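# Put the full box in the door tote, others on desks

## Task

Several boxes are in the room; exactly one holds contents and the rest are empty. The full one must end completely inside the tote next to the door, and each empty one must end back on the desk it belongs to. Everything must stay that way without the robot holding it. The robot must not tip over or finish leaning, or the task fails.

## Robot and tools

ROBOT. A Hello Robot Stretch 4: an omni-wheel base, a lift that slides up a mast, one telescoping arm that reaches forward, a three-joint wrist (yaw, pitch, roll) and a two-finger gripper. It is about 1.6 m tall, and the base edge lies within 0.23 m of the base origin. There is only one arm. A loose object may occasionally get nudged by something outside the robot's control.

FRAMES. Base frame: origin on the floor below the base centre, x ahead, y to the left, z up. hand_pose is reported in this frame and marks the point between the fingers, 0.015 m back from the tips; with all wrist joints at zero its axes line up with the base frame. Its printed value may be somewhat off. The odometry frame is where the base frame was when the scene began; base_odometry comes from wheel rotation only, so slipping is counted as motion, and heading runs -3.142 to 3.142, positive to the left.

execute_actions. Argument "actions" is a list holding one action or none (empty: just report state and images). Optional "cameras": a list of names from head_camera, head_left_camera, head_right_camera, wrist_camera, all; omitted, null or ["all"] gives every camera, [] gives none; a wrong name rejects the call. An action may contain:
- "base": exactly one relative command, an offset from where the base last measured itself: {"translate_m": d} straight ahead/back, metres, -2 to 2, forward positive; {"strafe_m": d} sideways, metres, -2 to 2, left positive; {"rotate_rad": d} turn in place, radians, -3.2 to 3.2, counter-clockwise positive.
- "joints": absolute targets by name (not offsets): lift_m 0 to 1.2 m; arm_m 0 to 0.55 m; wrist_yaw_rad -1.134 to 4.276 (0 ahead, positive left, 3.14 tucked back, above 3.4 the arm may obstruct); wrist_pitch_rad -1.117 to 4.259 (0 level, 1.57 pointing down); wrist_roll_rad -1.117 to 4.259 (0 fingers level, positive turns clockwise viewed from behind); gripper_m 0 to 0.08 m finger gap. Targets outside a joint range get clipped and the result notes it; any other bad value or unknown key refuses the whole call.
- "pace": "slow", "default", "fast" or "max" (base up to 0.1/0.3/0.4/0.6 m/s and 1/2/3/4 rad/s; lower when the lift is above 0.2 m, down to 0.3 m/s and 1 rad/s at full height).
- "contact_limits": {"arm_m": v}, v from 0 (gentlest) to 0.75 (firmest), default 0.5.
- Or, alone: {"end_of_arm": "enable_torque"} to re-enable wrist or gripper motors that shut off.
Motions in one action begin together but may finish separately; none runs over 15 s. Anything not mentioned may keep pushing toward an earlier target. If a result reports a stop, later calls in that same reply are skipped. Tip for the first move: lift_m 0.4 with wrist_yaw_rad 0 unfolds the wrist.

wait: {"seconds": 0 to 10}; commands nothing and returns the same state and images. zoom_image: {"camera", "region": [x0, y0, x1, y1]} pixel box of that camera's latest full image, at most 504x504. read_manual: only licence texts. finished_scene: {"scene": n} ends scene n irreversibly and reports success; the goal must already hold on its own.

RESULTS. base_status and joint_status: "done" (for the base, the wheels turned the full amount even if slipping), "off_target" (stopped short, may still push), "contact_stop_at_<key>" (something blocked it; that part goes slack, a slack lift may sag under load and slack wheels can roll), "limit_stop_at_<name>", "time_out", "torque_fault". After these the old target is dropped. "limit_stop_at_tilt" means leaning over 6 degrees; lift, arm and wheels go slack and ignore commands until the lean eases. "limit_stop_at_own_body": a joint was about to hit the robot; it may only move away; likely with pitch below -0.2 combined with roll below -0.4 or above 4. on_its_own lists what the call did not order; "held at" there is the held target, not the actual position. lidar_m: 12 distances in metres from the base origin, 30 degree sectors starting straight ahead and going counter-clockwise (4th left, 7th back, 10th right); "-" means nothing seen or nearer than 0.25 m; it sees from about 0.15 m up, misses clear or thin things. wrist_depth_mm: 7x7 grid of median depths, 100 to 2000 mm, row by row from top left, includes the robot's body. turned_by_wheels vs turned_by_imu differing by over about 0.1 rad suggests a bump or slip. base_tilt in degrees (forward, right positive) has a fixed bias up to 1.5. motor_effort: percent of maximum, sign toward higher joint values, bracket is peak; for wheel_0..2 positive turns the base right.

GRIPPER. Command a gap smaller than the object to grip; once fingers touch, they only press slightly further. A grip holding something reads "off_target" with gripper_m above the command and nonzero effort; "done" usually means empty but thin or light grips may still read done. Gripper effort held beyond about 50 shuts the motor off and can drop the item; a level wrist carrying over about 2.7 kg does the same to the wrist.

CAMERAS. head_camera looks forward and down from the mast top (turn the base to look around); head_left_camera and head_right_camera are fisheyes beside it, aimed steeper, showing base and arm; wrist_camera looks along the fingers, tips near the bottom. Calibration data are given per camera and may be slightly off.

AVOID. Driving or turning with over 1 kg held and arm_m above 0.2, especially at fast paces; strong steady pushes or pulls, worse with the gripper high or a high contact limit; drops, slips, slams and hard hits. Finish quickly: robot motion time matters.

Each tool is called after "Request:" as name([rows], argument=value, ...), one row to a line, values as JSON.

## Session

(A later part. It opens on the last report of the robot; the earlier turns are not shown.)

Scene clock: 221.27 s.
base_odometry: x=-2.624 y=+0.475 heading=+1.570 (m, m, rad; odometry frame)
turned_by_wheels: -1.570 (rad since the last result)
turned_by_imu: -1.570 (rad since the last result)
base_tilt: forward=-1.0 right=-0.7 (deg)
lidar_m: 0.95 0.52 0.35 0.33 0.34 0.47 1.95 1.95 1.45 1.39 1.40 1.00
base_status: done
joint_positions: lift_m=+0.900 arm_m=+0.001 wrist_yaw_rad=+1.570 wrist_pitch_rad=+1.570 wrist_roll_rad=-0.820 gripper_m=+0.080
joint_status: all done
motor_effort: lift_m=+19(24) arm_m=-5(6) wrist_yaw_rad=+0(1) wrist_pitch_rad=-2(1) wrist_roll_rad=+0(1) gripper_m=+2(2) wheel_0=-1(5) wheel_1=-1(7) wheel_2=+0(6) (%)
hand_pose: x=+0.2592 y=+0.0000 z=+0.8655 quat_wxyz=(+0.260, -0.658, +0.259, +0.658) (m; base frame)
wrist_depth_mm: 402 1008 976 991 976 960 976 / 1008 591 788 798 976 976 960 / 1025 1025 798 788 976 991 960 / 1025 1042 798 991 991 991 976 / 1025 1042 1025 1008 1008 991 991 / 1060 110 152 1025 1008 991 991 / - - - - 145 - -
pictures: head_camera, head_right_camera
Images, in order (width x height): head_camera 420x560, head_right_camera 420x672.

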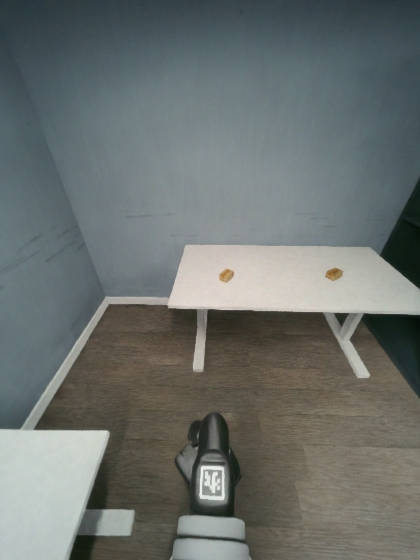

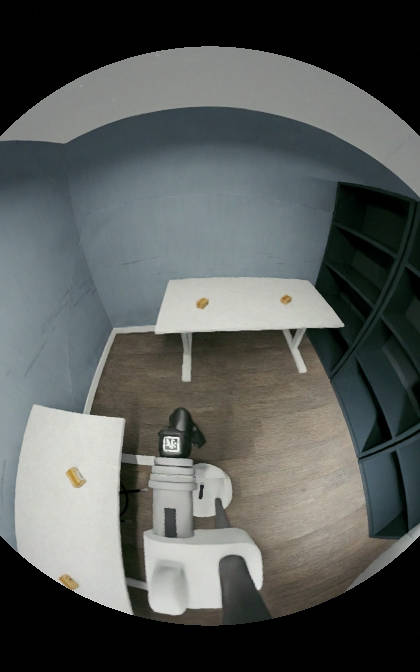

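Request:
execute_actions([
  {"base":{"translate_m":0.67},"joints":{"arm_m":0.34,"lift_m":0.93,"wrist_roll_rad":-0.9},"pace":"max"},
], cameras=["wrist_camera"])

Scene clock: 233.20 s.
base_odometry: x=-2.623 y=+1.145 heading=+1.570 (m, m, rad; odometry frame)
turned_by_wheels: +0.000 (rad since the last result)
turned_by_imu: +0.001 (rad since the last result)
base_tilt: forward=-1.1 right=-0.8 (deg)
lidar_m: 0.30 0.34 1.19 1.11 0.46 0.51 1.31 2.03 1.43 1.39 0.44 0.30
base_status: done
joint_positions: lift_m=+0.930 arm_m=+0.339 wrist_yaw_rad=+1.570 wrist_pitch_rad=+1.570 wrist_roll_rad=-0.900 gripper_m=+0.080
joint_status: all done
motor_effort: lift_m=+20(23) arm_m=+5(5) wrist_yaw_rad=+0(0) wrist_pitch_rad=-2(3) wrist_roll_rad=-3(4) gripper_m=+1(2) wheel_0=+0(6) wheel_1=+1(8) wheel_2=+0(11) (%)
hand_pose: x=+0.5975 y=+0.0000 z=+0.8954 quat_wxyz=(+0.233, -0.668, +0.233, +0.668) (m; base frame)
wrist_depth_mm: 1042 327 322 320 317 315 991 / 330 327 324 322 320 317 314 / 330 327 324 322 320 317 317 / 330 329 325 325 320 319 317 / 332 332 286 327 324 320 319 / 336 110 152 329 325 320 322 / - - - - 145 - -
pictures: wrist_camera
camera_calibration (this result's frames):
wrist_camera: T_world_to_cam=[[0.580101, 0.813412, -0.0429525, -0.306164], [0.814544, -0.579386, 0.0288287, -0.46145], [-0.00143644, -0.0517102, -0.998661, 1.04792], [0, 0, 0, 1]] pos_world=[0.554983, 0.0358682, 1.04667]
Images, in order (width x height): wrist_camera 616x392.

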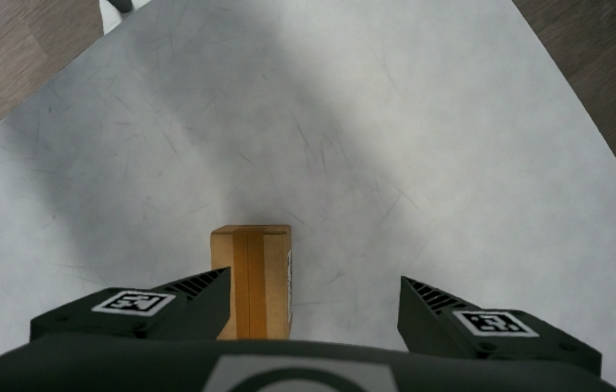

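Request:
execute_actions([
  {"base":{"strafe_m":-0.054},"joints":{"arm_m":0.325,"lift_m":0.835},"pace":"fast"},
], cameras=["wrist_camera"])

Scene clock: 242.73 s.
base_odometry: x=-2.569 y=+1.145 heading=+1.570 (m, m, rad; odometry frame)
turned_by_wheels: +0.000 (rad since the last result)
turned_by_imu: +0.000 (rad since the last result)
base_tilt: forward=-0.9 right=-0.8 (deg)
lidar_m: 0.30 0.32 0.45 1.15 0.50 0.57 1.47 1.95 1.40 1.33 0.44 0.32
base_status: done
joint_positions: lift_m=+0.835 arm_m=+0.326 wrist_yaw_rad=+1.570 wrist_pitch_rad=+1.570 wrist_roll_rad=-0.900 gripper_m=+0.080
joint_status: all done
motor_effort: lift_m=+17(18) arm_m=-5(4) wrist_yaw_rad=+0(0) wrist_pitch_rad=-1(2) wrist_roll_rad=-2(3) gripper_m=+2(1) wheel_0=-2(9) wheel_1=+0(9) wheel_2=-1(2) (%)
hand_pose: x=+0.5842 y=+0.0000 z=+0.8007 quat_wxyz=(+0.233, -0.667, +0.233, +0.668) (m; base frame)
wrist_depth_mm: 233 231 229 227 226 224 223 / 234 231 230 229 226 224 223 / 236 233 233 230 228 225 224 / 237 235 232 230 229 227 225 / 237 236 234 182 230 229 226 / 239 110 152 182 182 228 228 / - - - - 145 - -
pictures: wrist_camera
camera_calibration (this result's frames):
wrist_camera: T_world_to_cam=[[0.580098, 0.813416, -0.0429027, -0.302583], [0.814546, -0.579385, 0.0287933, -0.447877], [-0.0014362, -0.0516491, -0.998664, 0.953343], [0, 0, 0, 1]] pos_world=[0.541713, 0.0358721, 0.951984]
Images, in order (width x height): wrist_camera 616x392.

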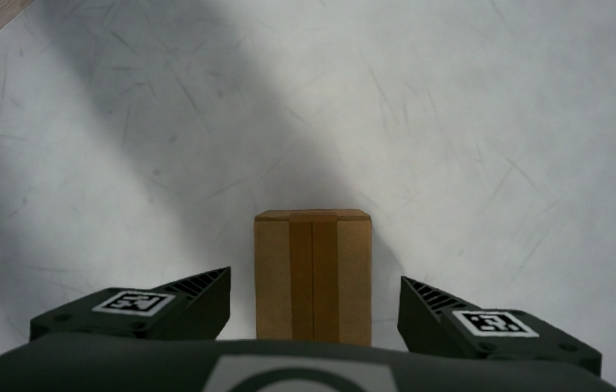

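Request:
execute_actions([
  {"joints":{"lift_m":0.783}},
], cameras=[])

Request:
execute_actions([
  {"joints":{"gripper_m":0.03}},
], cameras=[])

Request:
execute_actions([
  {"joints":{"lift_m":0.82}},
], cameras=[])

Scene clock: 247.43 s.
base_odometry: x=-2.569 y=+1.145 heading=+1.570 (m, m, rad; odometry frame)
turned_by_wheels: +0.000 (rad since the last result)
turned_by_imu: +0.000 (rad since the last result)
base_tilt: forward=-1.0 right=-0.8 (deg)
lidar_m: 0.28 0.32 0.44 1.16 0.52 0.60 1.44 1.94 1.40 1.33 0.44 0.32
base_status: not commanded
joint_positions: lift_m=+0.783 arm_m=+0.326 wrist_yaw_rad=+1.570 wrist_pitch_rad=+1.570 wrist_roll_rad=-0.900 gripper_m=+0.080
joint_status: all done
motor_effort: lift_m=+17(17) arm_m=-5(5) wrist_yaw_rad=-1(1) wrist_pitch_rad=-2(2) wrist_roll_rad=-2(3) gripper_m=+2(0) wheel_0=-2(2) wheel_1=+0(0) wheel_2=-1(1) (%)
hand_pose: x=+0.5842 y=+0.0000 z=+0.7487 quat_wxyz=(+0.233, -0.667, +0.233, +0.668) (m; base frame)
wrist_depth_mm: 181 179 178 176 175 174 - / 182 180 178 177 176 174 173 / 182 181 180 178 177 175 174 / 183 181 180 178 178 176 175 / 184 183 181 130 178 176 176 / 186 110 131 131 130 177 - / - - - - 130 - -
pictures: none
No camera images: the call's "cameras" was empty. Leave "cameras" out to get every camera's image.

Scene clock: 248.43 s.
base_odometry: x=-2.569 y=+1.145 heading=+1.570 (m, m, rad; odometry frame)
turned_by_wheels: +0.000 (rad since the last result)
turned_by_imu: +0.000 (rad since the last result)
base_tilt: forward=-1.0 right=-0.6 (deg)
lidar_m: 0.29 0.32 0.46 1.18 0.51 0.55 1.47 1.95 1.42 1.32 0.44 0.31
base_status: not commanded
joint_positions: lift_m=+0.783 arm_m=+0.326 wrist_yaw_rad=+1.570 wrist_pitch_rad=+1.570 wrist_roll_rad=-0.900 gripper_m=+0.060
joint_status: gripper_m off_target (ended at +0.060, target +0.030)
on_its_own: gripper_m is held at +0.054, not at your +0.030, by its contact guard: the fingers met something
motor_effort: lift_m=+17(17) arm_m=-5(5) wrist_yaw_rad=+0(0) wrist_pitch_rad=-1(1) wrist_roll_rad=-3(3) gripper_m=-40(55) wheel_0=-2(2) wheel_1=+0(1) wheel_2=-1(1) (%)
hand_pose: x=+0.5842 y=+0.0000 z=+0.7487 quat_wxyz=(+0.233, -0.668, +0.233, +0.668) (m; base frame)
wrist_depth_mm: 181 180 178 176 175 173 - / 181 180 178 177 175 174 173 / 183 181 179 178 177 175 174 / 183 181 181 179 178 176 175 / 183 183 181 130 177 177 176 / 185 182 131 131 129 177 177 / - - - - - - -
pictures: none
No camera images: the call's "cameras" was empty. Leave "cameras" out to get every camera's image.

Scene clock: 249.43 s.
base_odometry: x=-2.569 y=+1.145 heading=+1.570 (m, m, rad; odometry frame)
turned_by_wheels: +0.000 (rad since the last result)
turned_by_imu: +0.000 (rad since the last result)
base_tilt: forward=-1.0 right=-0.8 (deg)
lidar_m: 0.31 0.33 0.46 1.16 0.52 0.57 1.46 1.97 1.41 1.30 0.46 0.32
base_status: not commanded
joint_positions: lift_m=+0.820 arm_m=+0.326 wrist_yaw_rad=+1.570 wrist_pitch_rad=+1.570 wrist_roll_rad=-0.900 gripper_m=+0.060
joint_status: all done
on_its_own: gripper_m is held at +0.054, not at your +0.030, by its contact guard: the fingers met something
motor_effort: lift_m=+22(22) arm_m=-5(5) wrist_yaw_rad=+1(0) wrist_pitch_rad=-1(2) wrist_roll_rad=-3(2) gripper_m=-41(41) wheel_0=-2(2) wheel_1=+0(0) wheel_2=-1(0) (%)
hand_pose: x=+0.5842 y=+0.0000 z=+0.7853 quat_wxyz=(+0.233, -0.668, +0.233, +0.668) (m; base frame)
wrist_depth_mm: 217 216 213 213 210 209 207 / 218 216 215 213 211 209 208 / 220 216 216 215 212 210 208 / 220 218 217 215 212 211 210 / 222 220 217 130 213 213 210 / 223 219 132 130 129 212 212 / - - - - - - -
pictures: none
No camera images: the call's "cameras" was empty. Leave "cameras" out to get every camera's image.

Request:
execute_actions([
  {"joints":{"wrist_pitch_rad":0.6}},
], cameras=[])

Scene clock: 252.73 s.
base_odometry: x=-2.569 y=+1.145 heading=+1.570 (m, m, rad; odometry frame)
turned_by_wheels: +0.000 (rad since the last result)
turned_by_imu: +0.000 (rad since the last result)
base_tilt: forward=-1.1 right=-0.8 (deg)
lidar_m: 0.29 0.33 0.45 1.17 0.48 0.57 1.48 1.95 1.38 1.32 0.43 0.32
base_status: not commanded
joint_positions: lift_m=+0.820 arm_m=+0.326 wrist_yaw_rad=+1.570 wrist_pitch_rad=+0.604 wrist_roll_rad=-0.900 gripper_m=+0.060
joint_status: all done
on_its_own: gripper_m is held at +0.054, not at your +0.030, by its contact guard: the fingers met something
motor_effort: lift_m=+22(22) arm_m=-5(5) wrist_yaw_rad=+0(0) wrist_pitch_rad=-13(16) wrist_roll_rad=-3(3) gripper_m=-40(40) wheel_0=-2(2) wheel_1=+0(0) wheel_2=-1(0) (%)
hand_pose: x=+0.5843 y=+0.1750 z=+0.8771 quat_wxyz=(+0.517, -0.483, -0.104, +0.699) (m; base frame)
wrist_depth_mm: 1118 1308 1366 1182 1042 917 866 / 291 340 1397 1229 1118 976 917 / 268 314 1430 1336 1160 1042 931 / 248 289 349 1336 1255 1118 991 / 233 267 298 130 1229 1138 976 / 217 238 131 130 129 931 809 / - - - - - - -
pictures: none
No camera images: the call's "cameras" was empty. Leave "cameras" out to get every camera's image.

Request:
wait(seconds=0.5)

Request:
wait(seconds=0.5)

Scene clock: 256.10 s.
base_odometry: x=-2.569 y=+1.145 heading=+1.570 (m, m, rad; odometry frame)
turned_by_wheels: +0.000 (rad since the last result)
turned_by_imu: +0.000 (rad since the last result)
base_tilt: forward=-1.0 right=-0.8 (deg)
lidar_m: 0.28 0.31 0.45 1.17 0.52 0.59 1.48 1.94 1.39 1.32 0.44 0.31
base_status: not commanded
joint_positions: lift_m=+0.820 arm_m=+0.326 wrist_yaw_rad=+1.570 wrist_pitch_rad=+0.604 wrist_roll_rad=-0.900 gripper_m=+0.060
joint_status: all done
on_its_own: gripper_m is held at +0.054, not at your +0.030, by its contact guard: the fingers met something
motor_effort: lift_m=+22(22) arm_m=-5(5) wrist_yaw_rad=-2(0) wrist_pitch_rad=-13(16) wrist_roll_rad=-2(3) gripper_m=-41(40) wheel_0=-2(2) wheel_1=+0(0) wheel_2=-1(0) (%)
hand_pose: x=+0.5843 y=+0.1750 z=+0.8771 quat_wxyz=(+0.517, -0.483, -0.104, +0.699) (m; base frame)
wrist_depth_mm: 1098 1336 1336 1182 1025 946 854 / 293 343 1397 1281 1098 1008 891 / 268 314 1397 1336 1182 1042 946 / 250 289 349 1366 1229 1078 991 / 233 268 297 130 1205 1160 976 / 217 239 131 131 129 931 798 / - - - - - - -
wait: 0.50 s; at rest from the start
pictures: head_camera, head_left_camera, head_right_camera, wrist_camera
camera_calibration (this result's frames):
wrist_camera: T_world_to_cam=[[0.579725, 0.497685, 0.645158, -0.989692], [0.814812, -0.353331, -0.459608, 0.0398462], [-0.000785845, 0.792128, -0.610354, 0.550061], [0, 0, 0, 1]] pos_world=[0.541715, 0.0709144, 0.992553]
Images, in order (width x height): head_camera 420x560, head_left_camera 420x672, head_right_camera 420x672, wrist_camera 616x392.

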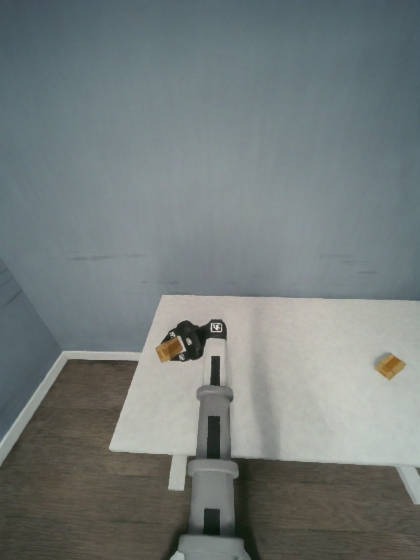

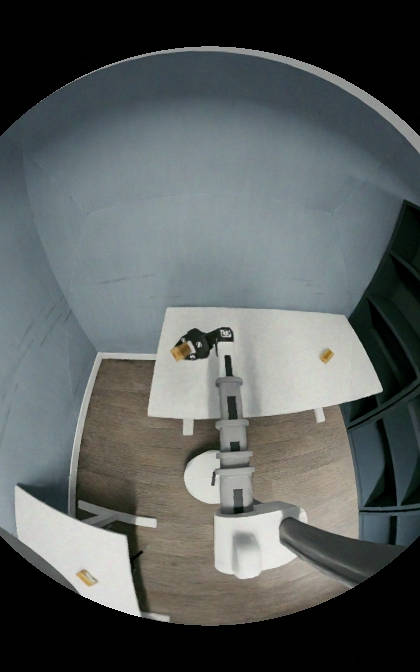

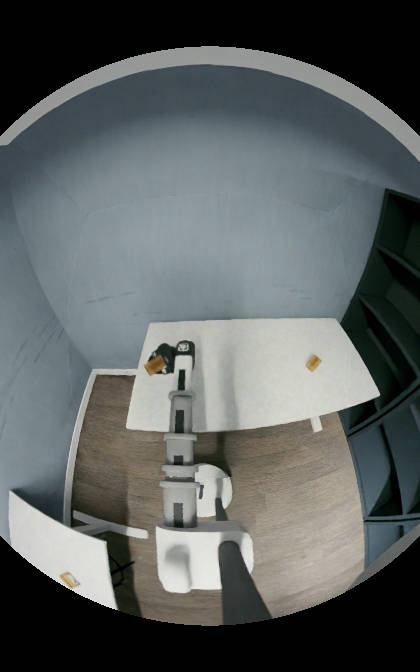

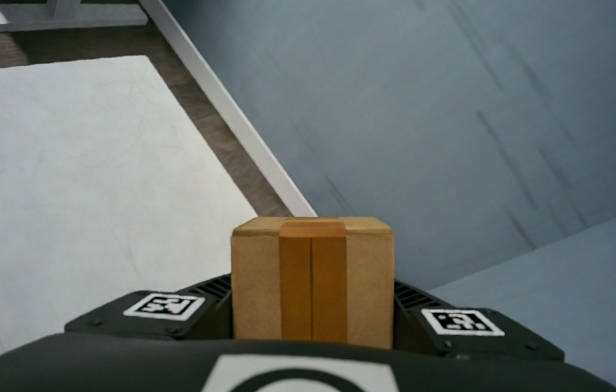

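Scene clock: 256.60 s.
base_odometry: x=-2.569 y=+1.145 heading=+1.570 (m, m, rad; odometry frame)
turned_by_wheels: +0.000 (rad since the last result)
turned_by_imu: +0.000 (rad since the last result)
base_tilt: forward=-0.9 right=-0.7 (deg)
lidar_m: 0.29 0.32 0.43 1.17 0.52 0.59 1.47 1.94 1.37 1.32 0.43 0.33
base_status: not commanded
joint_positions: lift_m=+0.820 arm_m=+0.326 wrist_yaw_rad=+1.570 wrist_pitch_rad=+0.604 wrist_roll_rad=-0.900 gripper_m=+0.060
joint_status: all done
on_its_own: gripper_m is held at +0.054, not at your +0.030, by its contact guard: the fingers met something
motor_effort: lift_m=+22(22) arm_m=-5(5) wrist_yaw_rad=+0(0) wrist_pitch_rad=-14(16) wrist_roll_rad=-2(3) gripper_m=-39(40) wheel_0=-2(2) wheel_1=+0(0) wheel_2=-1(0) (%)
hand_pose: x=+0.5843 y=+0.1750 z=+0.8771 quat_wxyz=(+0.517, -0.483, -0.104, +0.699) (m; base frame)
wrist_depth_mm: 1118 1366 1366 1205 1042 917 854 / 290 342 1397 1255 1098 1008 891 / 268 314 1430 1308 1160 1042 946 / 250 290 347 1397 1205 1098 976 / 233 268 298 130 1229 1182 976 / 217 237 131 131 130 946 809 / - - - - - - -
wait: 0.50 s; at rest by 0.27 s
pictures: head_camera, head_left_camera, head_right_camera, wrist_camera
camera_calibration (this result's frames):
wrist_camera: T_world_to_cam=[[0.579725, 0.497685, 0.645158, -0.989692], [0.814812, -0.353331, -0.459608, 0.0398461], [-0.000785842, 0.792128, -0.610354, 0.550061], [0, 0, 0, 1]] pos_world=[0.541715, 0.0709144, 0.992553]
Images, in order (width x height): head_camera 420x560, head_left_camera 420x672, head_right_camera 420x672, wrist_camera 616x392.

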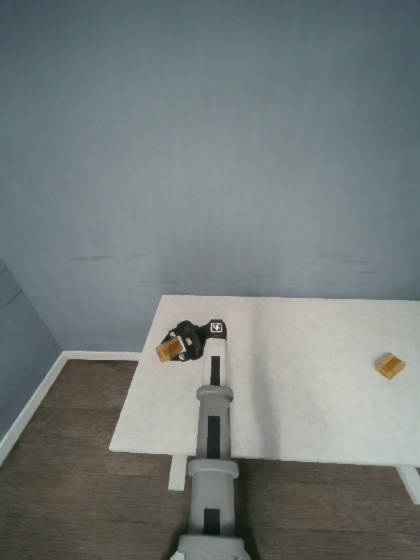

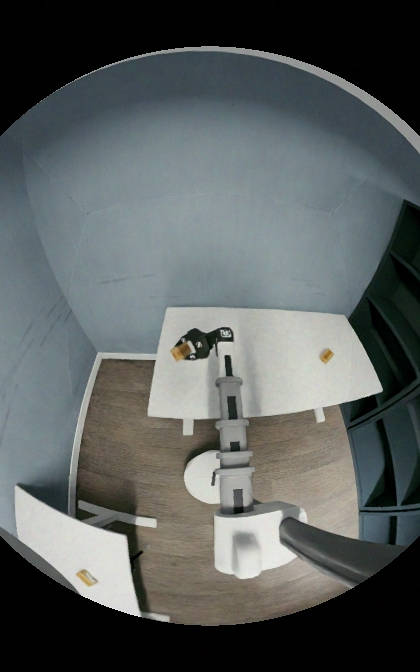

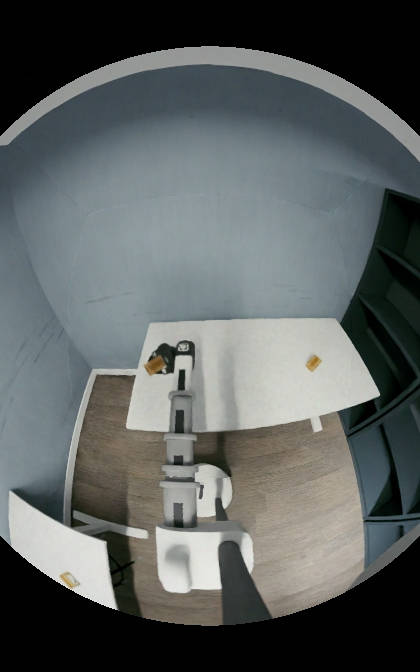

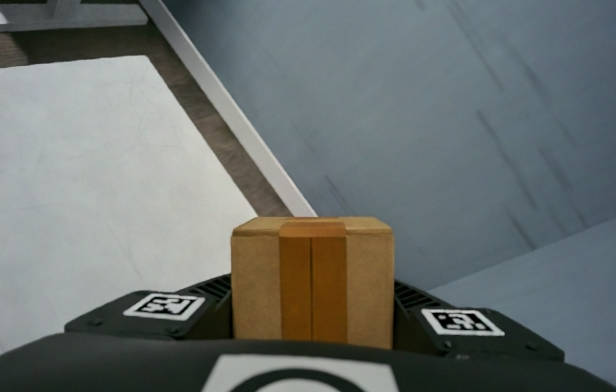

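Request:
execute_actions([
  {"base":{"translate_m":-0.4},"joints":{"arm_m":0.04,"wrist_pitch_rad":1.57,"wrist_roll_rad":0,"lift_m":0.84},"pace":"fast"},
], cameras=[])

Request:
execute_actions([
  {"base":{"rotate_rad":0.58},"joints":{"lift_m":0.22},"pace":"fast"},
], cameras=["head_left_camera"])

Scene clock: 268.70 s.
base_odometry: x=-2.570 y=+0.745 heading=+1.570 (m, m, rad; odometry frame)
turned_by_wheels: +0.000 (rad since the last result)
turned_by_imu: +0.001 (rad since the last result)
base_tilt: forward=-0.9 right=-0.8 (deg)
lidar_m: 0.68 0.72 1.24 0.38 0.40 0.55 2.22 2.29 1.39 1.32 1.02 0.73
base_status: done
joint_positions: lift_m=+0.840 arm_m=+0.041 wrist_yaw_rad=+1.570 wrist_pitch_rad=+1.570 wrist_roll_rad=+0.000 gripper_m=+0.060
joint_status: all done
on_its_own: gripper_m is held at +0.054, not at your +0.030, by its contact guard: the fingers met something
motor_effort: lift_m=+22(24) arm_m=-5(6) wrist_yaw_rad=+1(0) wrist_pitch_rad=-1(10) wrist_roll_rad=-1(2) gripper_m=-40(41) wheel_0=+0(8) wheel_1=+1(7) wheel_2=+0(10) (%)
hand_pose: x=+0.2992 y=+0.0001 z=+0.8053 quat_wxyz=(+0.500, -0.500, +0.500, +0.500) (m; base frame)
wrist_depth_mm: 960 960 946 931 931 917 891 / 960 946 960 931 917 931 917 / 976 759 750 931 931 917 866 / 976 750 741 960 946 917 917 / 976 759 741 130 931 931 931 / 991 878 131 130 130 931 917 / - - - - - - -
pictures: none
No camera images: the call's "cameras" was empty. Leave "cameras" out to get every camera's image.

Scene clock: 271.33 s.
base_odometry: x=-2.570 y=+0.745 heading=+2.150 (m, m, rad; odometry frame)
turned_by_wheels: +0.580 (rad since the last result)
turned_by_imu: +0.580 (rad since the last result)
base_tilt: forward=-1.1 right=-0.7 (deg)
lidar_m: 0.74 0.41 0.39 0.41 0.58 2.20 1.82 1.38 1.33 0.97 0.72 0.67
base_status: done
joint_positions: lift_m=+0.220 arm_m=+0.041 wrist_yaw_rad=+1.570 wrist_pitch_rad=+1.570 wrist_roll_rad=+0.000 gripper_m=+0.060
joint_status: all done
on_its_own: gripper_m is held at +0.054, not at your +0.030, by its contact guard: the fingers met something
motor_effort: lift_m=+17(21) arm_m=-5(5) wrist_yaw_rad=-1(1) wrist_pitch_rad=-2(2) wrist_roll_rad=+0(0) gripper_m=-40(40) wheel_0=-1(4) wheel_1=+0(7) wheel_2=+0(6) (%)
hand_pose: x=+0.2992 y=+0.0001 z=+0.1857 quat_wxyz=(+0.500, -0.500, +0.500, +0.500) (m; base frame)
wrist_depth_mm: 181 336 336 330 329 325 322 / 177 250 334 332 330 325 322 / 145 211 338 336 330 329 324 / 143 184 338 332 330 329 325 / 143 174 244 130 334 330 325 / 141 155 131 130 129 330 330 / - - - - - - -
pictures: head_left_camera
Images, in order (width x height): head_left_camera 420x672.

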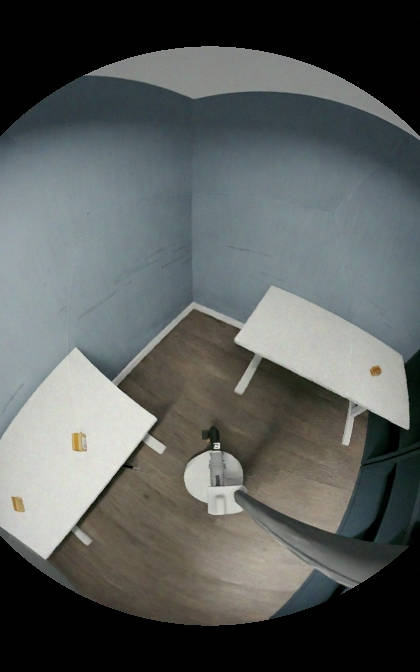

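Request:
execute_actions([
  {"base":{"translate_m":-2.0},"pace":"max"},
], cameras=[])

Request:
execute_actions([
  {"base":{"rotate_rad":-2.15},"pace":"fast"},
], cameras=["head_camera"])

Scene clock: 279.47 s.
base_odometry: x=-1.476 y=-0.929 heading=+2.150 (m, m, rad; odometry frame)
turned_by_wheels: +0.000 (rad since the last result)
turned_by_imu: +0.000 (rad since the last result)
base_tilt: forward=-1.0 right=-0.8 (deg)
lidar_m: 2.01 1.49 1.45 0.70 0.55 0.53 0.57 0.82 1.77 0.51 0.46 1.35
base_status: done
joint_positions: lift_m=+0.220 arm_m=+0.041 wrist_yaw_rad=+1.570 wrist_pitch_rad=+1.570 wrist_roll_rad=+0.000 gripper_m=+0.060
joint_status: not commanded
on_its_own: gripper_m is held at +0.054, not at your +0.030, by its contact guard: the fingers met something
motor_effort: lift_m=+18(18) arm_m=-5(5) wrist_yaw_rad=+0(1) wrist_pitch_rad=+0(2) wrist_roll_rad=+0(0) gripper_m=-40(41) wheel_0=+1(9) wheel_1=+0(8) wheel_2=+0(14) (%)
hand_pose: x=+0.2992 y=+0.0001 z=+0.1856 quat_wxyz=(+0.500, -0.500, +0.500, +0.500) (m; base frame)
wrist_depth_mm: 194 338 334 330 329 324 322 / 167 251 336 334 329 325 322 / 144 213 336 336 329 327 324 / 143 200 336 338 332 330 325 / 143 175 241 130 330 330 327 / 140 155 131 130 130 330 327 / - - - - - - -
pictures: none
No camera images: the call's "cameras" was empty. Leave "cameras" out to get every camera's image.

Scene clock: 281.47 s.
base_odometry: x=-1.476 y=-0.929 heading=+0.000 (m, m, rad; odometry frame)
turned_by_wheels: -2.150 (rad since the last result)
turned_by_imu: -2.149 (rad since the last result)
base_tilt: forward=-1.1 right=-0.7 (deg)
lidar_m: 1.77 0.54 0.48 1.08 2.12 1.51 1.47 0.75 0.57 0.52 0.55 0.76
base_status: done
joint_positions: lift_m=+0.220 arm_m=+0.041 wrist_yaw_rad=+1.570 wrist_pitch_rad=+1.570 wrist_roll_rad=+0.000 gripper_m=+0.060
joint_status: not commanded
on_its_own: gripper_m is held at +0.054, not at your +0.030, by its contact guard: the fingers met something
motor_effort: lift_m=+18(18) arm_m=-5(5) wrist_yaw_rad=+0(0) wrist_pitch_rad=-2(4) wrist_roll_rad=-1(1) gripper_m=-40(40) wheel_0=-2(8) wheel_1=-1(10) wheel_2=-2(8) (%)
hand_pose: x=+0.2992 y=+0.0000 z=+0.1856 quat_wxyz=(+0.500, -0.500, +0.500, +0.500) (m; base frame)
wrist_depth_mm: 181 340 336 332 327 324 324 / 177 251 336 332 329 325 322 / 144 213 338 334 330 329 324 / 143 184 340 334 330 330 325 / 143 175 242 130 332 330 325 / 141 155 131 130 130 330 327 / - - - - - - -
pictures: head_camera
Images, in order (width x height): head_camera 420x560.

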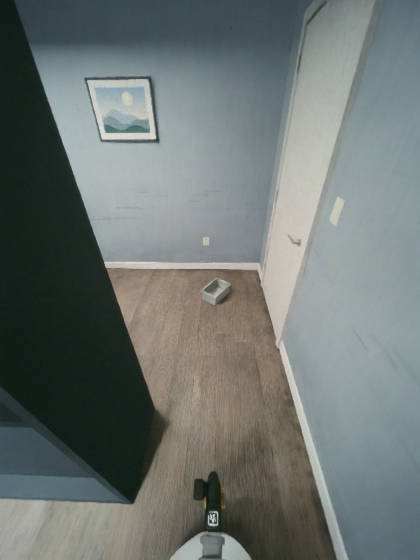

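Request:
execute_actions([
  {"base":{"translate_m":1.35},"joints":{"lift_m":0.36},"pace":"max"},
], cameras=["head_camera","wrist_camera"])

Request:
zoom_image(camera="head_camera", region=[140, 360, 290, 480])

Scene clock: 288.97 s.
base_odometry: x=-0.126 y=-0.930 heading=-0.001 (m, m, rad; odometry frame)
turned_by_wheels: +0.000 (rad since the last result)
turned_by_imu: +0.001 (rad since the last result)
base_tilt: forward=-0.9 right=-0.9 (deg)
lidar_m: 0.46 0.51 1.56 2.41 0.85 0.73 2.34 0.78 0.54 0.45 0.48 0.72
base_status: done
joint_positions: lift_m=+0.360 arm_m=+0.041 wrist_yaw_rad=+1.570 wrist_pitch_rad=+1.570 wrist_roll_rad=+0.000 gripper_m=+0.060
joint_status: all done
on_its_own: gripper_m is held at +0.054, not at your +0.030, by its contact guard: the fingers met something
motor_effort: lift_m=+21(25) arm_m=-4(5) wrist_yaw_rad=-1(0) wrist_pitch_rad=-1(1) wrist_roll_rad=-1(0) gripper_m=-41(40) wheel_0=-1(7) wheel_1=+0(7) wheel_2=+1(14) (%)
hand_pose: x=+0.2991 y=+0.0001 z=+0.3254 quat_wxyz=(+0.500, -0.500, +0.500, +0.500) (m; base frame)
wrist_depth_mm: 270 477 473 473 462 459 452 / 268 278 473 466 466 459 353 / 271 270 459 466 469 455 415 / 271 271 336 473 469 455 459 / 272 271 282 130 469 466 462 / 273 270 131 130 129 466 462 / - - - - - - -
pictures: head_camera, wrist_camera
camera_calibration (this result's frames):
wrist_camera: T_world_to_cam=[[0.997708, 0.0519623, -0.0433462, -0.282291], [0.0532243, -0.998176, 0.0284854, 0.025885], [-0.041787, -0.0307272, -0.998654, 0.49025], [0, 0, 0, 1]] pos_world=[0.300753, 0.0555704, 0.476616]
Images, in order (width x height): head_camera 420x560, wrist_camera 616x392.

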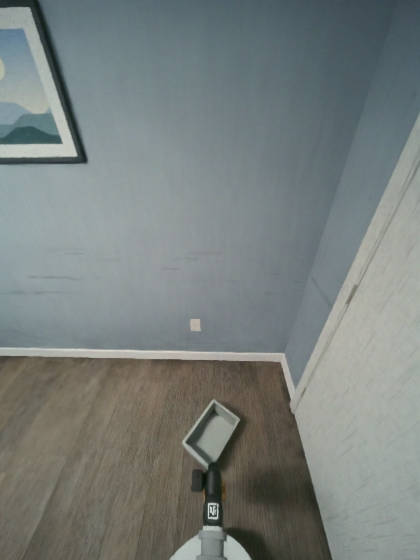

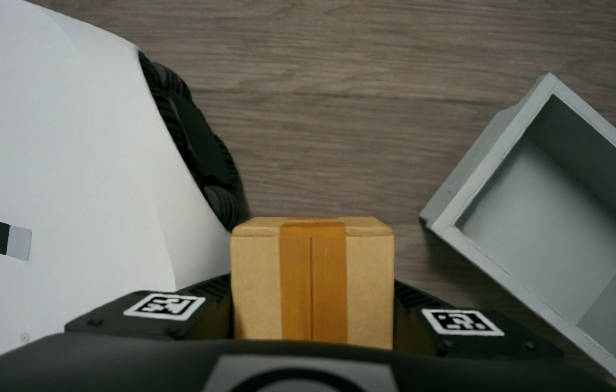

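Region (140, 360, 290, 480) of head_camera's 420x560 image, scaled by 3.360, with more detail than that image has; it fills the top 403 rows of this view, and the rest is white.

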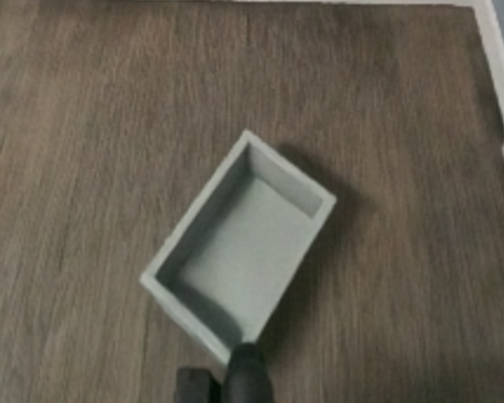

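Request:
execute_actions([
  {"joints":{"arm_m":0.32,"wrist_roll_rad":0.65,"lift_m":0.3},"pace":"fast"},
], cameras=["head_camera","wrist_camera"])

Scene clock: 295.73 s.
base_odometry: x=-0.126 y=-0.930 heading=+0.000 (m, m, rad; odometry frame)
turned_by_wheels: +0.000 (rad since the last result)
turned_by_imu: +0.000 (rad since the last result)
base_tilt: forward=-0.9 right=-0.7 (deg)
lidar_m: 0.47 0.52 1.55 2.42 0.87 0.71 2.33 0.76 0.55 0.47 0.47 0.70
base_status: not commanded
joint_positions: lift_m=+0.300 arm_m=+0.319 wrist_yaw_rad=+1.570 wrist_pitch_rad=+1.570 wrist_roll_rad=+0.650 gripper_m=+0.060
joint_status: all done
on_its_own: gripper_m is held at +0.054, not at your +0.030, by its contact guard: the fingers met something
motor_effort: lift_m=+18(21) arm_m=+5(6) wrist_yaw_rad=-1(1) wrist_pitch_rad=-1(1) wrist_roll_rad=+0(4) gripper_m=-41(40) wheel_0=-1(2) wheel_1=+0(0) wheel_2=+1(1) (%)
hand_pose: x=+0.5775 y=+0.0001 z=+0.2656 quat_wxyz=(+0.634, -0.314, +0.633, +0.314) (m; base frame)
wrist_depth_mm: 418 418 413 404 402 399 392 / 427 421 415 407 404 397 394 / 427 418 373 407 392 315 397 / 427 424 418 410 407 343 399 / 436 427 343 129 402 343 404 / 439 373 131 130 130 291 404 / - - - - - - -
pictures: head_camera, wrist_camera
camera_calibration (this result's frames):
wrist_camera: T_world_to_cam=[[0.825679, -0.562442, -0.0437448, -0.463154], [-0.561715, -0.826836, 0.0285965, 0.367836], [-0.0522536, 0.000960615, -0.998633, 0.448274], [0, 0, 0, 1]] pos_world=[0.612459, 0.0432121, 0.416882]
Images, in order (width x height): head_camera 420x560, wrist_camera 616x392.

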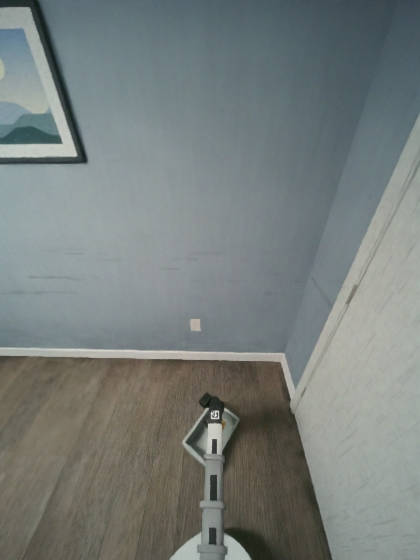

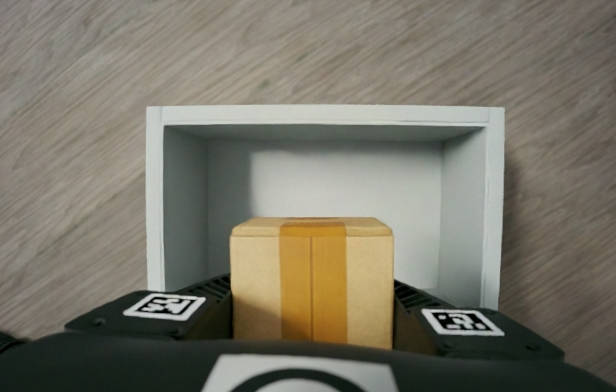

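Request:
execute_actions([
  {"base":{"strafe_m":0.018},"joints":{"arm_m":0.341,"lift_m":0.2},"pace":"fast"},
], cameras=["wrist_camera"])

Request:
execute_actions([
  {"joints":{"lift_m":0.078}},
], cameras=["wrist_camera"])

Scene clock: 302.33 s.
base_odometry: x=-0.126 y=-0.912 heading=+0.000 (m, m, rad; odometry frame)
turned_by_wheels: +0.000 (rad since the last result)
turned_by_imu: +0.000 (rad since the last result)
base_tilt: forward=-0.9 right=-0.8 (deg)
lidar_m: 0.46 1.16 1.58 2.41 0.84 0.70 2.44 0.78 0.56 0.46 0.49 0.75
base_status: done
joint_positions: lift_m=+0.200 arm_m=+0.340 wrist_yaw_rad=+1.570 wrist_pitch_rad=+1.570 wrist_roll_rad=+0.650 gripper_m=+0.060
joint_status: all done
on_its_own: gripper_m is held at +0.054, not at your +0.030, by its contact guard: the fingers met something
motor_effort: lift_m=+18(19) arm_m=+5(7) wrist_yaw_rad=-1(0) wrist_pitch_rad=-1(2) wrist_roll_rad=-1(1) gripper_m=-40(41) wheel_0=+2(8) wheel_1=-2(9) wheel_2=+1(1) (%)
hand_pose: x=+0.5985 y=+0.0001 z=+0.1656 quat_wxyz=(+0.634, -0.314, +0.633, +0.314) (m; base frame)
wrist_depth_mm: 320 319 314 309 306 301 298 / 322 320 314 310 307 303 300 / 322 200 197 195 192 190 189 / 207 265 315 312 306 272 191 / 208 265 317 130 307 272 190 / 330 218 131 130 129 221 195 / - - - - - - -
pictures: wrist_camera
camera_calibration (this result's frames):
wrist_camera: T_world_to_cam=[[0.825756, -0.562321, -0.0438474, -0.484859], [-0.561602, -0.826918, 0.0284453, 0.382484], [-0.0522536, 0.00113597, -0.998633, 0.349518], [0, 0, 0, 1]] pos_world=[0.633442, 0.0432401, 0.3169]
Images, in order (width x height): wrist_camera 616x392.

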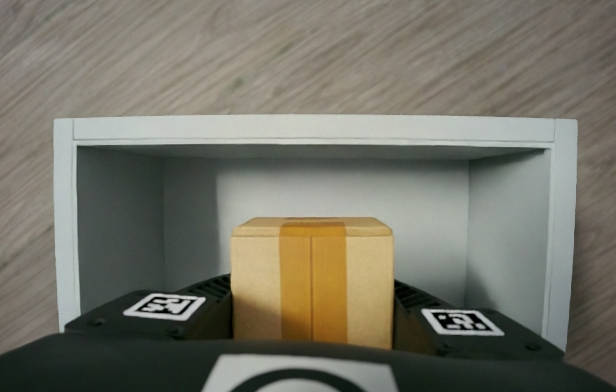

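Scene clock: 303.90 s.
base_odometry: x=-0.126 y=-0.912 heading=+0.000 (m, m, rad; odometry frame)
turned_by_wheels: +0.000 (rad since the last result)
turned_by_imu: +0.000 (rad since the last result)
base_tilt: forward=-1.1 right=-0.7 (deg)
lidar_m: 0.43 1.17 1.57 2.40 0.84 0.69 2.43 0.79 0.56 0.48 0.50 0.76
base_status: not commanded
joint_positions: lift_m=+0.078 arm_m=+0.340 wrist_yaw_rad=+1.570 wrist_pitch_rad=+1.570 wrist_roll_rad=+0.650 gripper_m=+0.060
joint_status: all done
on_its_own: gripper_m is held at +0.054, not at your +0.030, by its contact guard: the fingers met something
motor_effort: lift_m=+17(18) arm_m=+5(5) wrist_yaw_rad=-1(0) wrist_pitch_rad=-1(0) wrist_roll_rad=+0(0) gripper_m=-40(39) wheel_0=+2(2) wheel_1=-2(2) wheel_2=+1(1) (%)
hand_pose: x=+0.5985 y=+0.0001 z=+0.0437 quat_wxyz=(+0.634, -0.314, +0.633, +0.314) (m; base frame)
wrist_depth_mm: - - - - - - - / - - - - - - - / 168 178 179 176 171 162 180 / 186 195 192 190 187 186 183 / 186 196 193 130 187 186 185 / 185 196 131 130 129 186 186 / - - - - - - -
pictures: wrist_camera
camera_calibration (this result's frames):
wrist_camera: T_world_to_cam=[[0.825755, -0.562321, -0.0438474, -0.490208], [-0.561603, -0.826918, 0.0284454, 0.385955], [-0.0522536, 0.00113586, -0.998633, 0.227734], [0, 0, 0, 1]] pos_world=[0.633445, 0.0432401, 0.19495]
Images, in order (width x height): wrist_camera 616x392.

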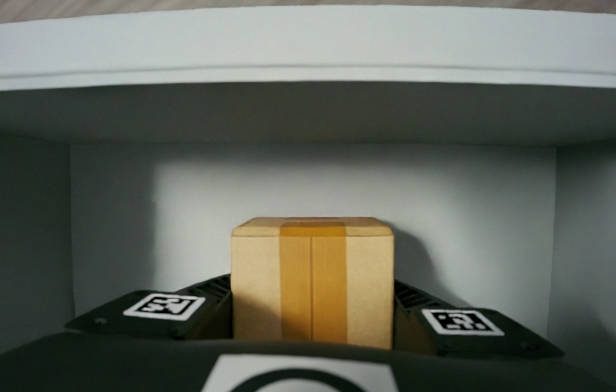

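Request:
execute_actions([
  {"joints":{"lift_m":0.067}},
], cameras=[])

Request:
execute_actions([
  {"joints":{"gripper_m":0.08}},
], cameras=[])

Request:
execute_actions([
  {"joints":{"lift_m":0.2},"pace":"fast"},
], cameras=["wrist_camera","head_left_camera"])

Scene clock: 308.80 s.
base_odometry: x=-0.126 y=-0.912 heading=+0.000 (m, m, rad; odometry frame)
turned_by_wheels: +0.000 (rad since the last result)
turned_by_imu: +0.000 (rad since the last result)
base_tilt: forward=-0.9 right=-0.8 (deg)
lidar_m: 0.44 1.16 1.59 2.39 0.86 0.69 2.41 0.78 0.55 0.48 0.50 0.75
base_status: not commanded
joint_positions: lift_m=+0.067 arm_m=+0.340 wrist_yaw_rad=+1.570 wrist_pitch_rad=+1.570 wrist_roll_rad=+0.650 gripper_m=+0.060
joint_status: all done
on_its_own: gripper_m is held at +0.054, not at your +0.030, by its contact guard: the fingers met something
motor_effort: lift_m=+17(17) arm_m=+5(5) wrist_yaw_rad=+0(1) wrist_pitch_rad=-1(0) wrist_roll_rad=-1(0) gripper_m=-40(40) wheel_0=+2(2) wheel_1=-2(2) wheel_2=+1(1) (%)
hand_pose: x=+0.5985 y=+0.0001 z=+0.0327 quat_wxyz=(+0.634, -0.314, +0.633, +0.314) (m; base frame)
wrist_depth_mm: - - - - - - - / - - - - - - - / 168 178 178 176 171 162 - / 185 185 181 179 177 175 173 / 186 185 182 130 177 176 174 / 185 186 131 131 130 176 175 / - - - - - - -
pictures: none
No camera images: the call's "cameras" was empty. Leave "cameras" out to get every camera's image.

Scene clock: 309.73 s.
base_odometry: x=-0.126 y=-0.912 heading=+0.000 (m, m, rad; odometry frame)
turned_by_wheels: +0.000 (rad since the last result)
turned_by_imu: +0.000 (rad since the last result)
base_tilt: forward=-1.0 right=-0.8 (deg)
lidar_m: 0.45 1.16 1.58 2.42 0.85 0.70 2.46 0.79 0.56 0.47 0.51 0.74
base_status: not commanded
joint_positions: lift_m=+0.067 arm_m=+0.340 wrist_yaw_rad=+1.570 wrist_pitch_rad=+1.570 wrist_roll_rad=+0.650 gripper_m=+0.080
joint_status: all done
motor_effort: lift_m=+17(17) arm_m=+5(5) wrist_yaw_rad=+0(0) wrist_pitch_rad=-2(1) wrist_roll_rad=+0(1) gripper_m=+2(43) wheel_0=+2(2) wheel_1=-1(2) wheel_2=+1(1) (%)
hand_pose: x=+0.5985 y=+0.0001 z=+0.0327 quat_wxyz=(+0.634, -0.314, +0.633, +0.314) (m; base frame)
wrist_depth_mm: - - - - - - - / - - - - - - - / 168 176 176 175 169 162 - / 186 184 182 180 177 175 173 / 187 185 183 131 178 176 175 / 182 110 133 131 130 176 - / - - - - 130 - -
pictures: none
No camera images: the call's "cameras" was empty. Leave "cameras" out to get every camera's image.

Scene clock: 311.03 s.
base_odometry: x=-0.126 y=-0.912 heading=+0.000 (m, m, rad; odometry frame)
turned_by_wheels: +0.000 (rad since the last result)
turned_by_imu: +0.000 (rad since the last result)
base_tilt: forward=-1.0 right=-0.8 (deg)
lidar_m: 0.46 1.17 1.56 2.39 0.85 0.69 2.43 0.78 0.56 0.47 0.48 0.77
base_status: not commanded
joint_positions: lift_m=+0.200 arm_m=+0.340 wrist_yaw_rad=+1.570 wrist_pitch_rad=+1.570 wrist_roll_rad=+0.650 gripper_m=+0.080
joint_status: all done
motor_effort: lift_m=+21(23) arm_m=+5(5) wrist_yaw_rad=+0(1) wrist_pitch_rad=-2(1) wrist_roll_rad=-1(0) gripper_m=+2(2) wheel_0=+2(2) wheel_1=-2(2) wheel_2=+1(1) (%)
hand_pose: x=+0.5985 y=+0.0001 z=+0.1654 quat_wxyz=(+0.634, -0.314, +0.633, +0.314) (m; base frame)
wrist_depth_mm: 322 319 314 310 304 298 298 / 324 319 314 312 307 304 301 / 324 201 197 195 193 190 189 / 207 265 317 312 307 273 190 / 207 266 315 264 309 271 190 / 332 110 152 265 264 215 191 / - - - - 145 - -
pictures: head_left_camera, wrist_camera
camera_calibration (this result's frames):
wrist_camera: T_world_to_cam=[[0.825755, -0.562321, -0.0438474, -0.484875], [-0.561603, -0.826918, 0.0284454, 0.382496], [-0.0522536, 0.00113586, -0.998633, 0.349274], [0, 0, 0, 1]] pos_world=[0.63345, 0.04324, 0.316656]
Images, in order (width x height): head_left_camera 420x672, wrist_camera 616x392.

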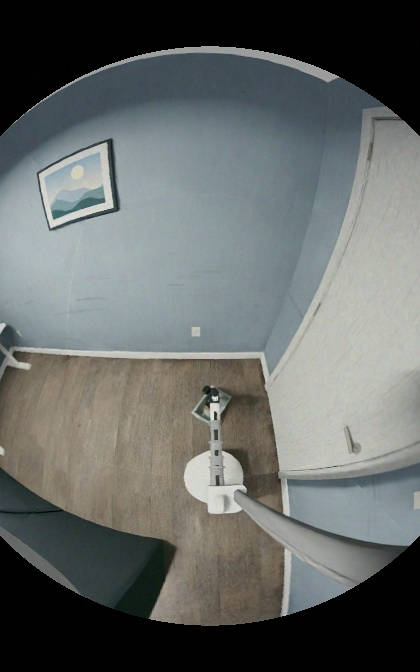

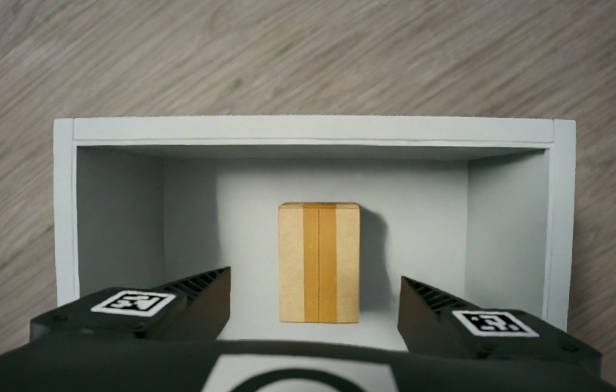

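Request:
finished_scene(scene=1)

The scene is finished: the task was done.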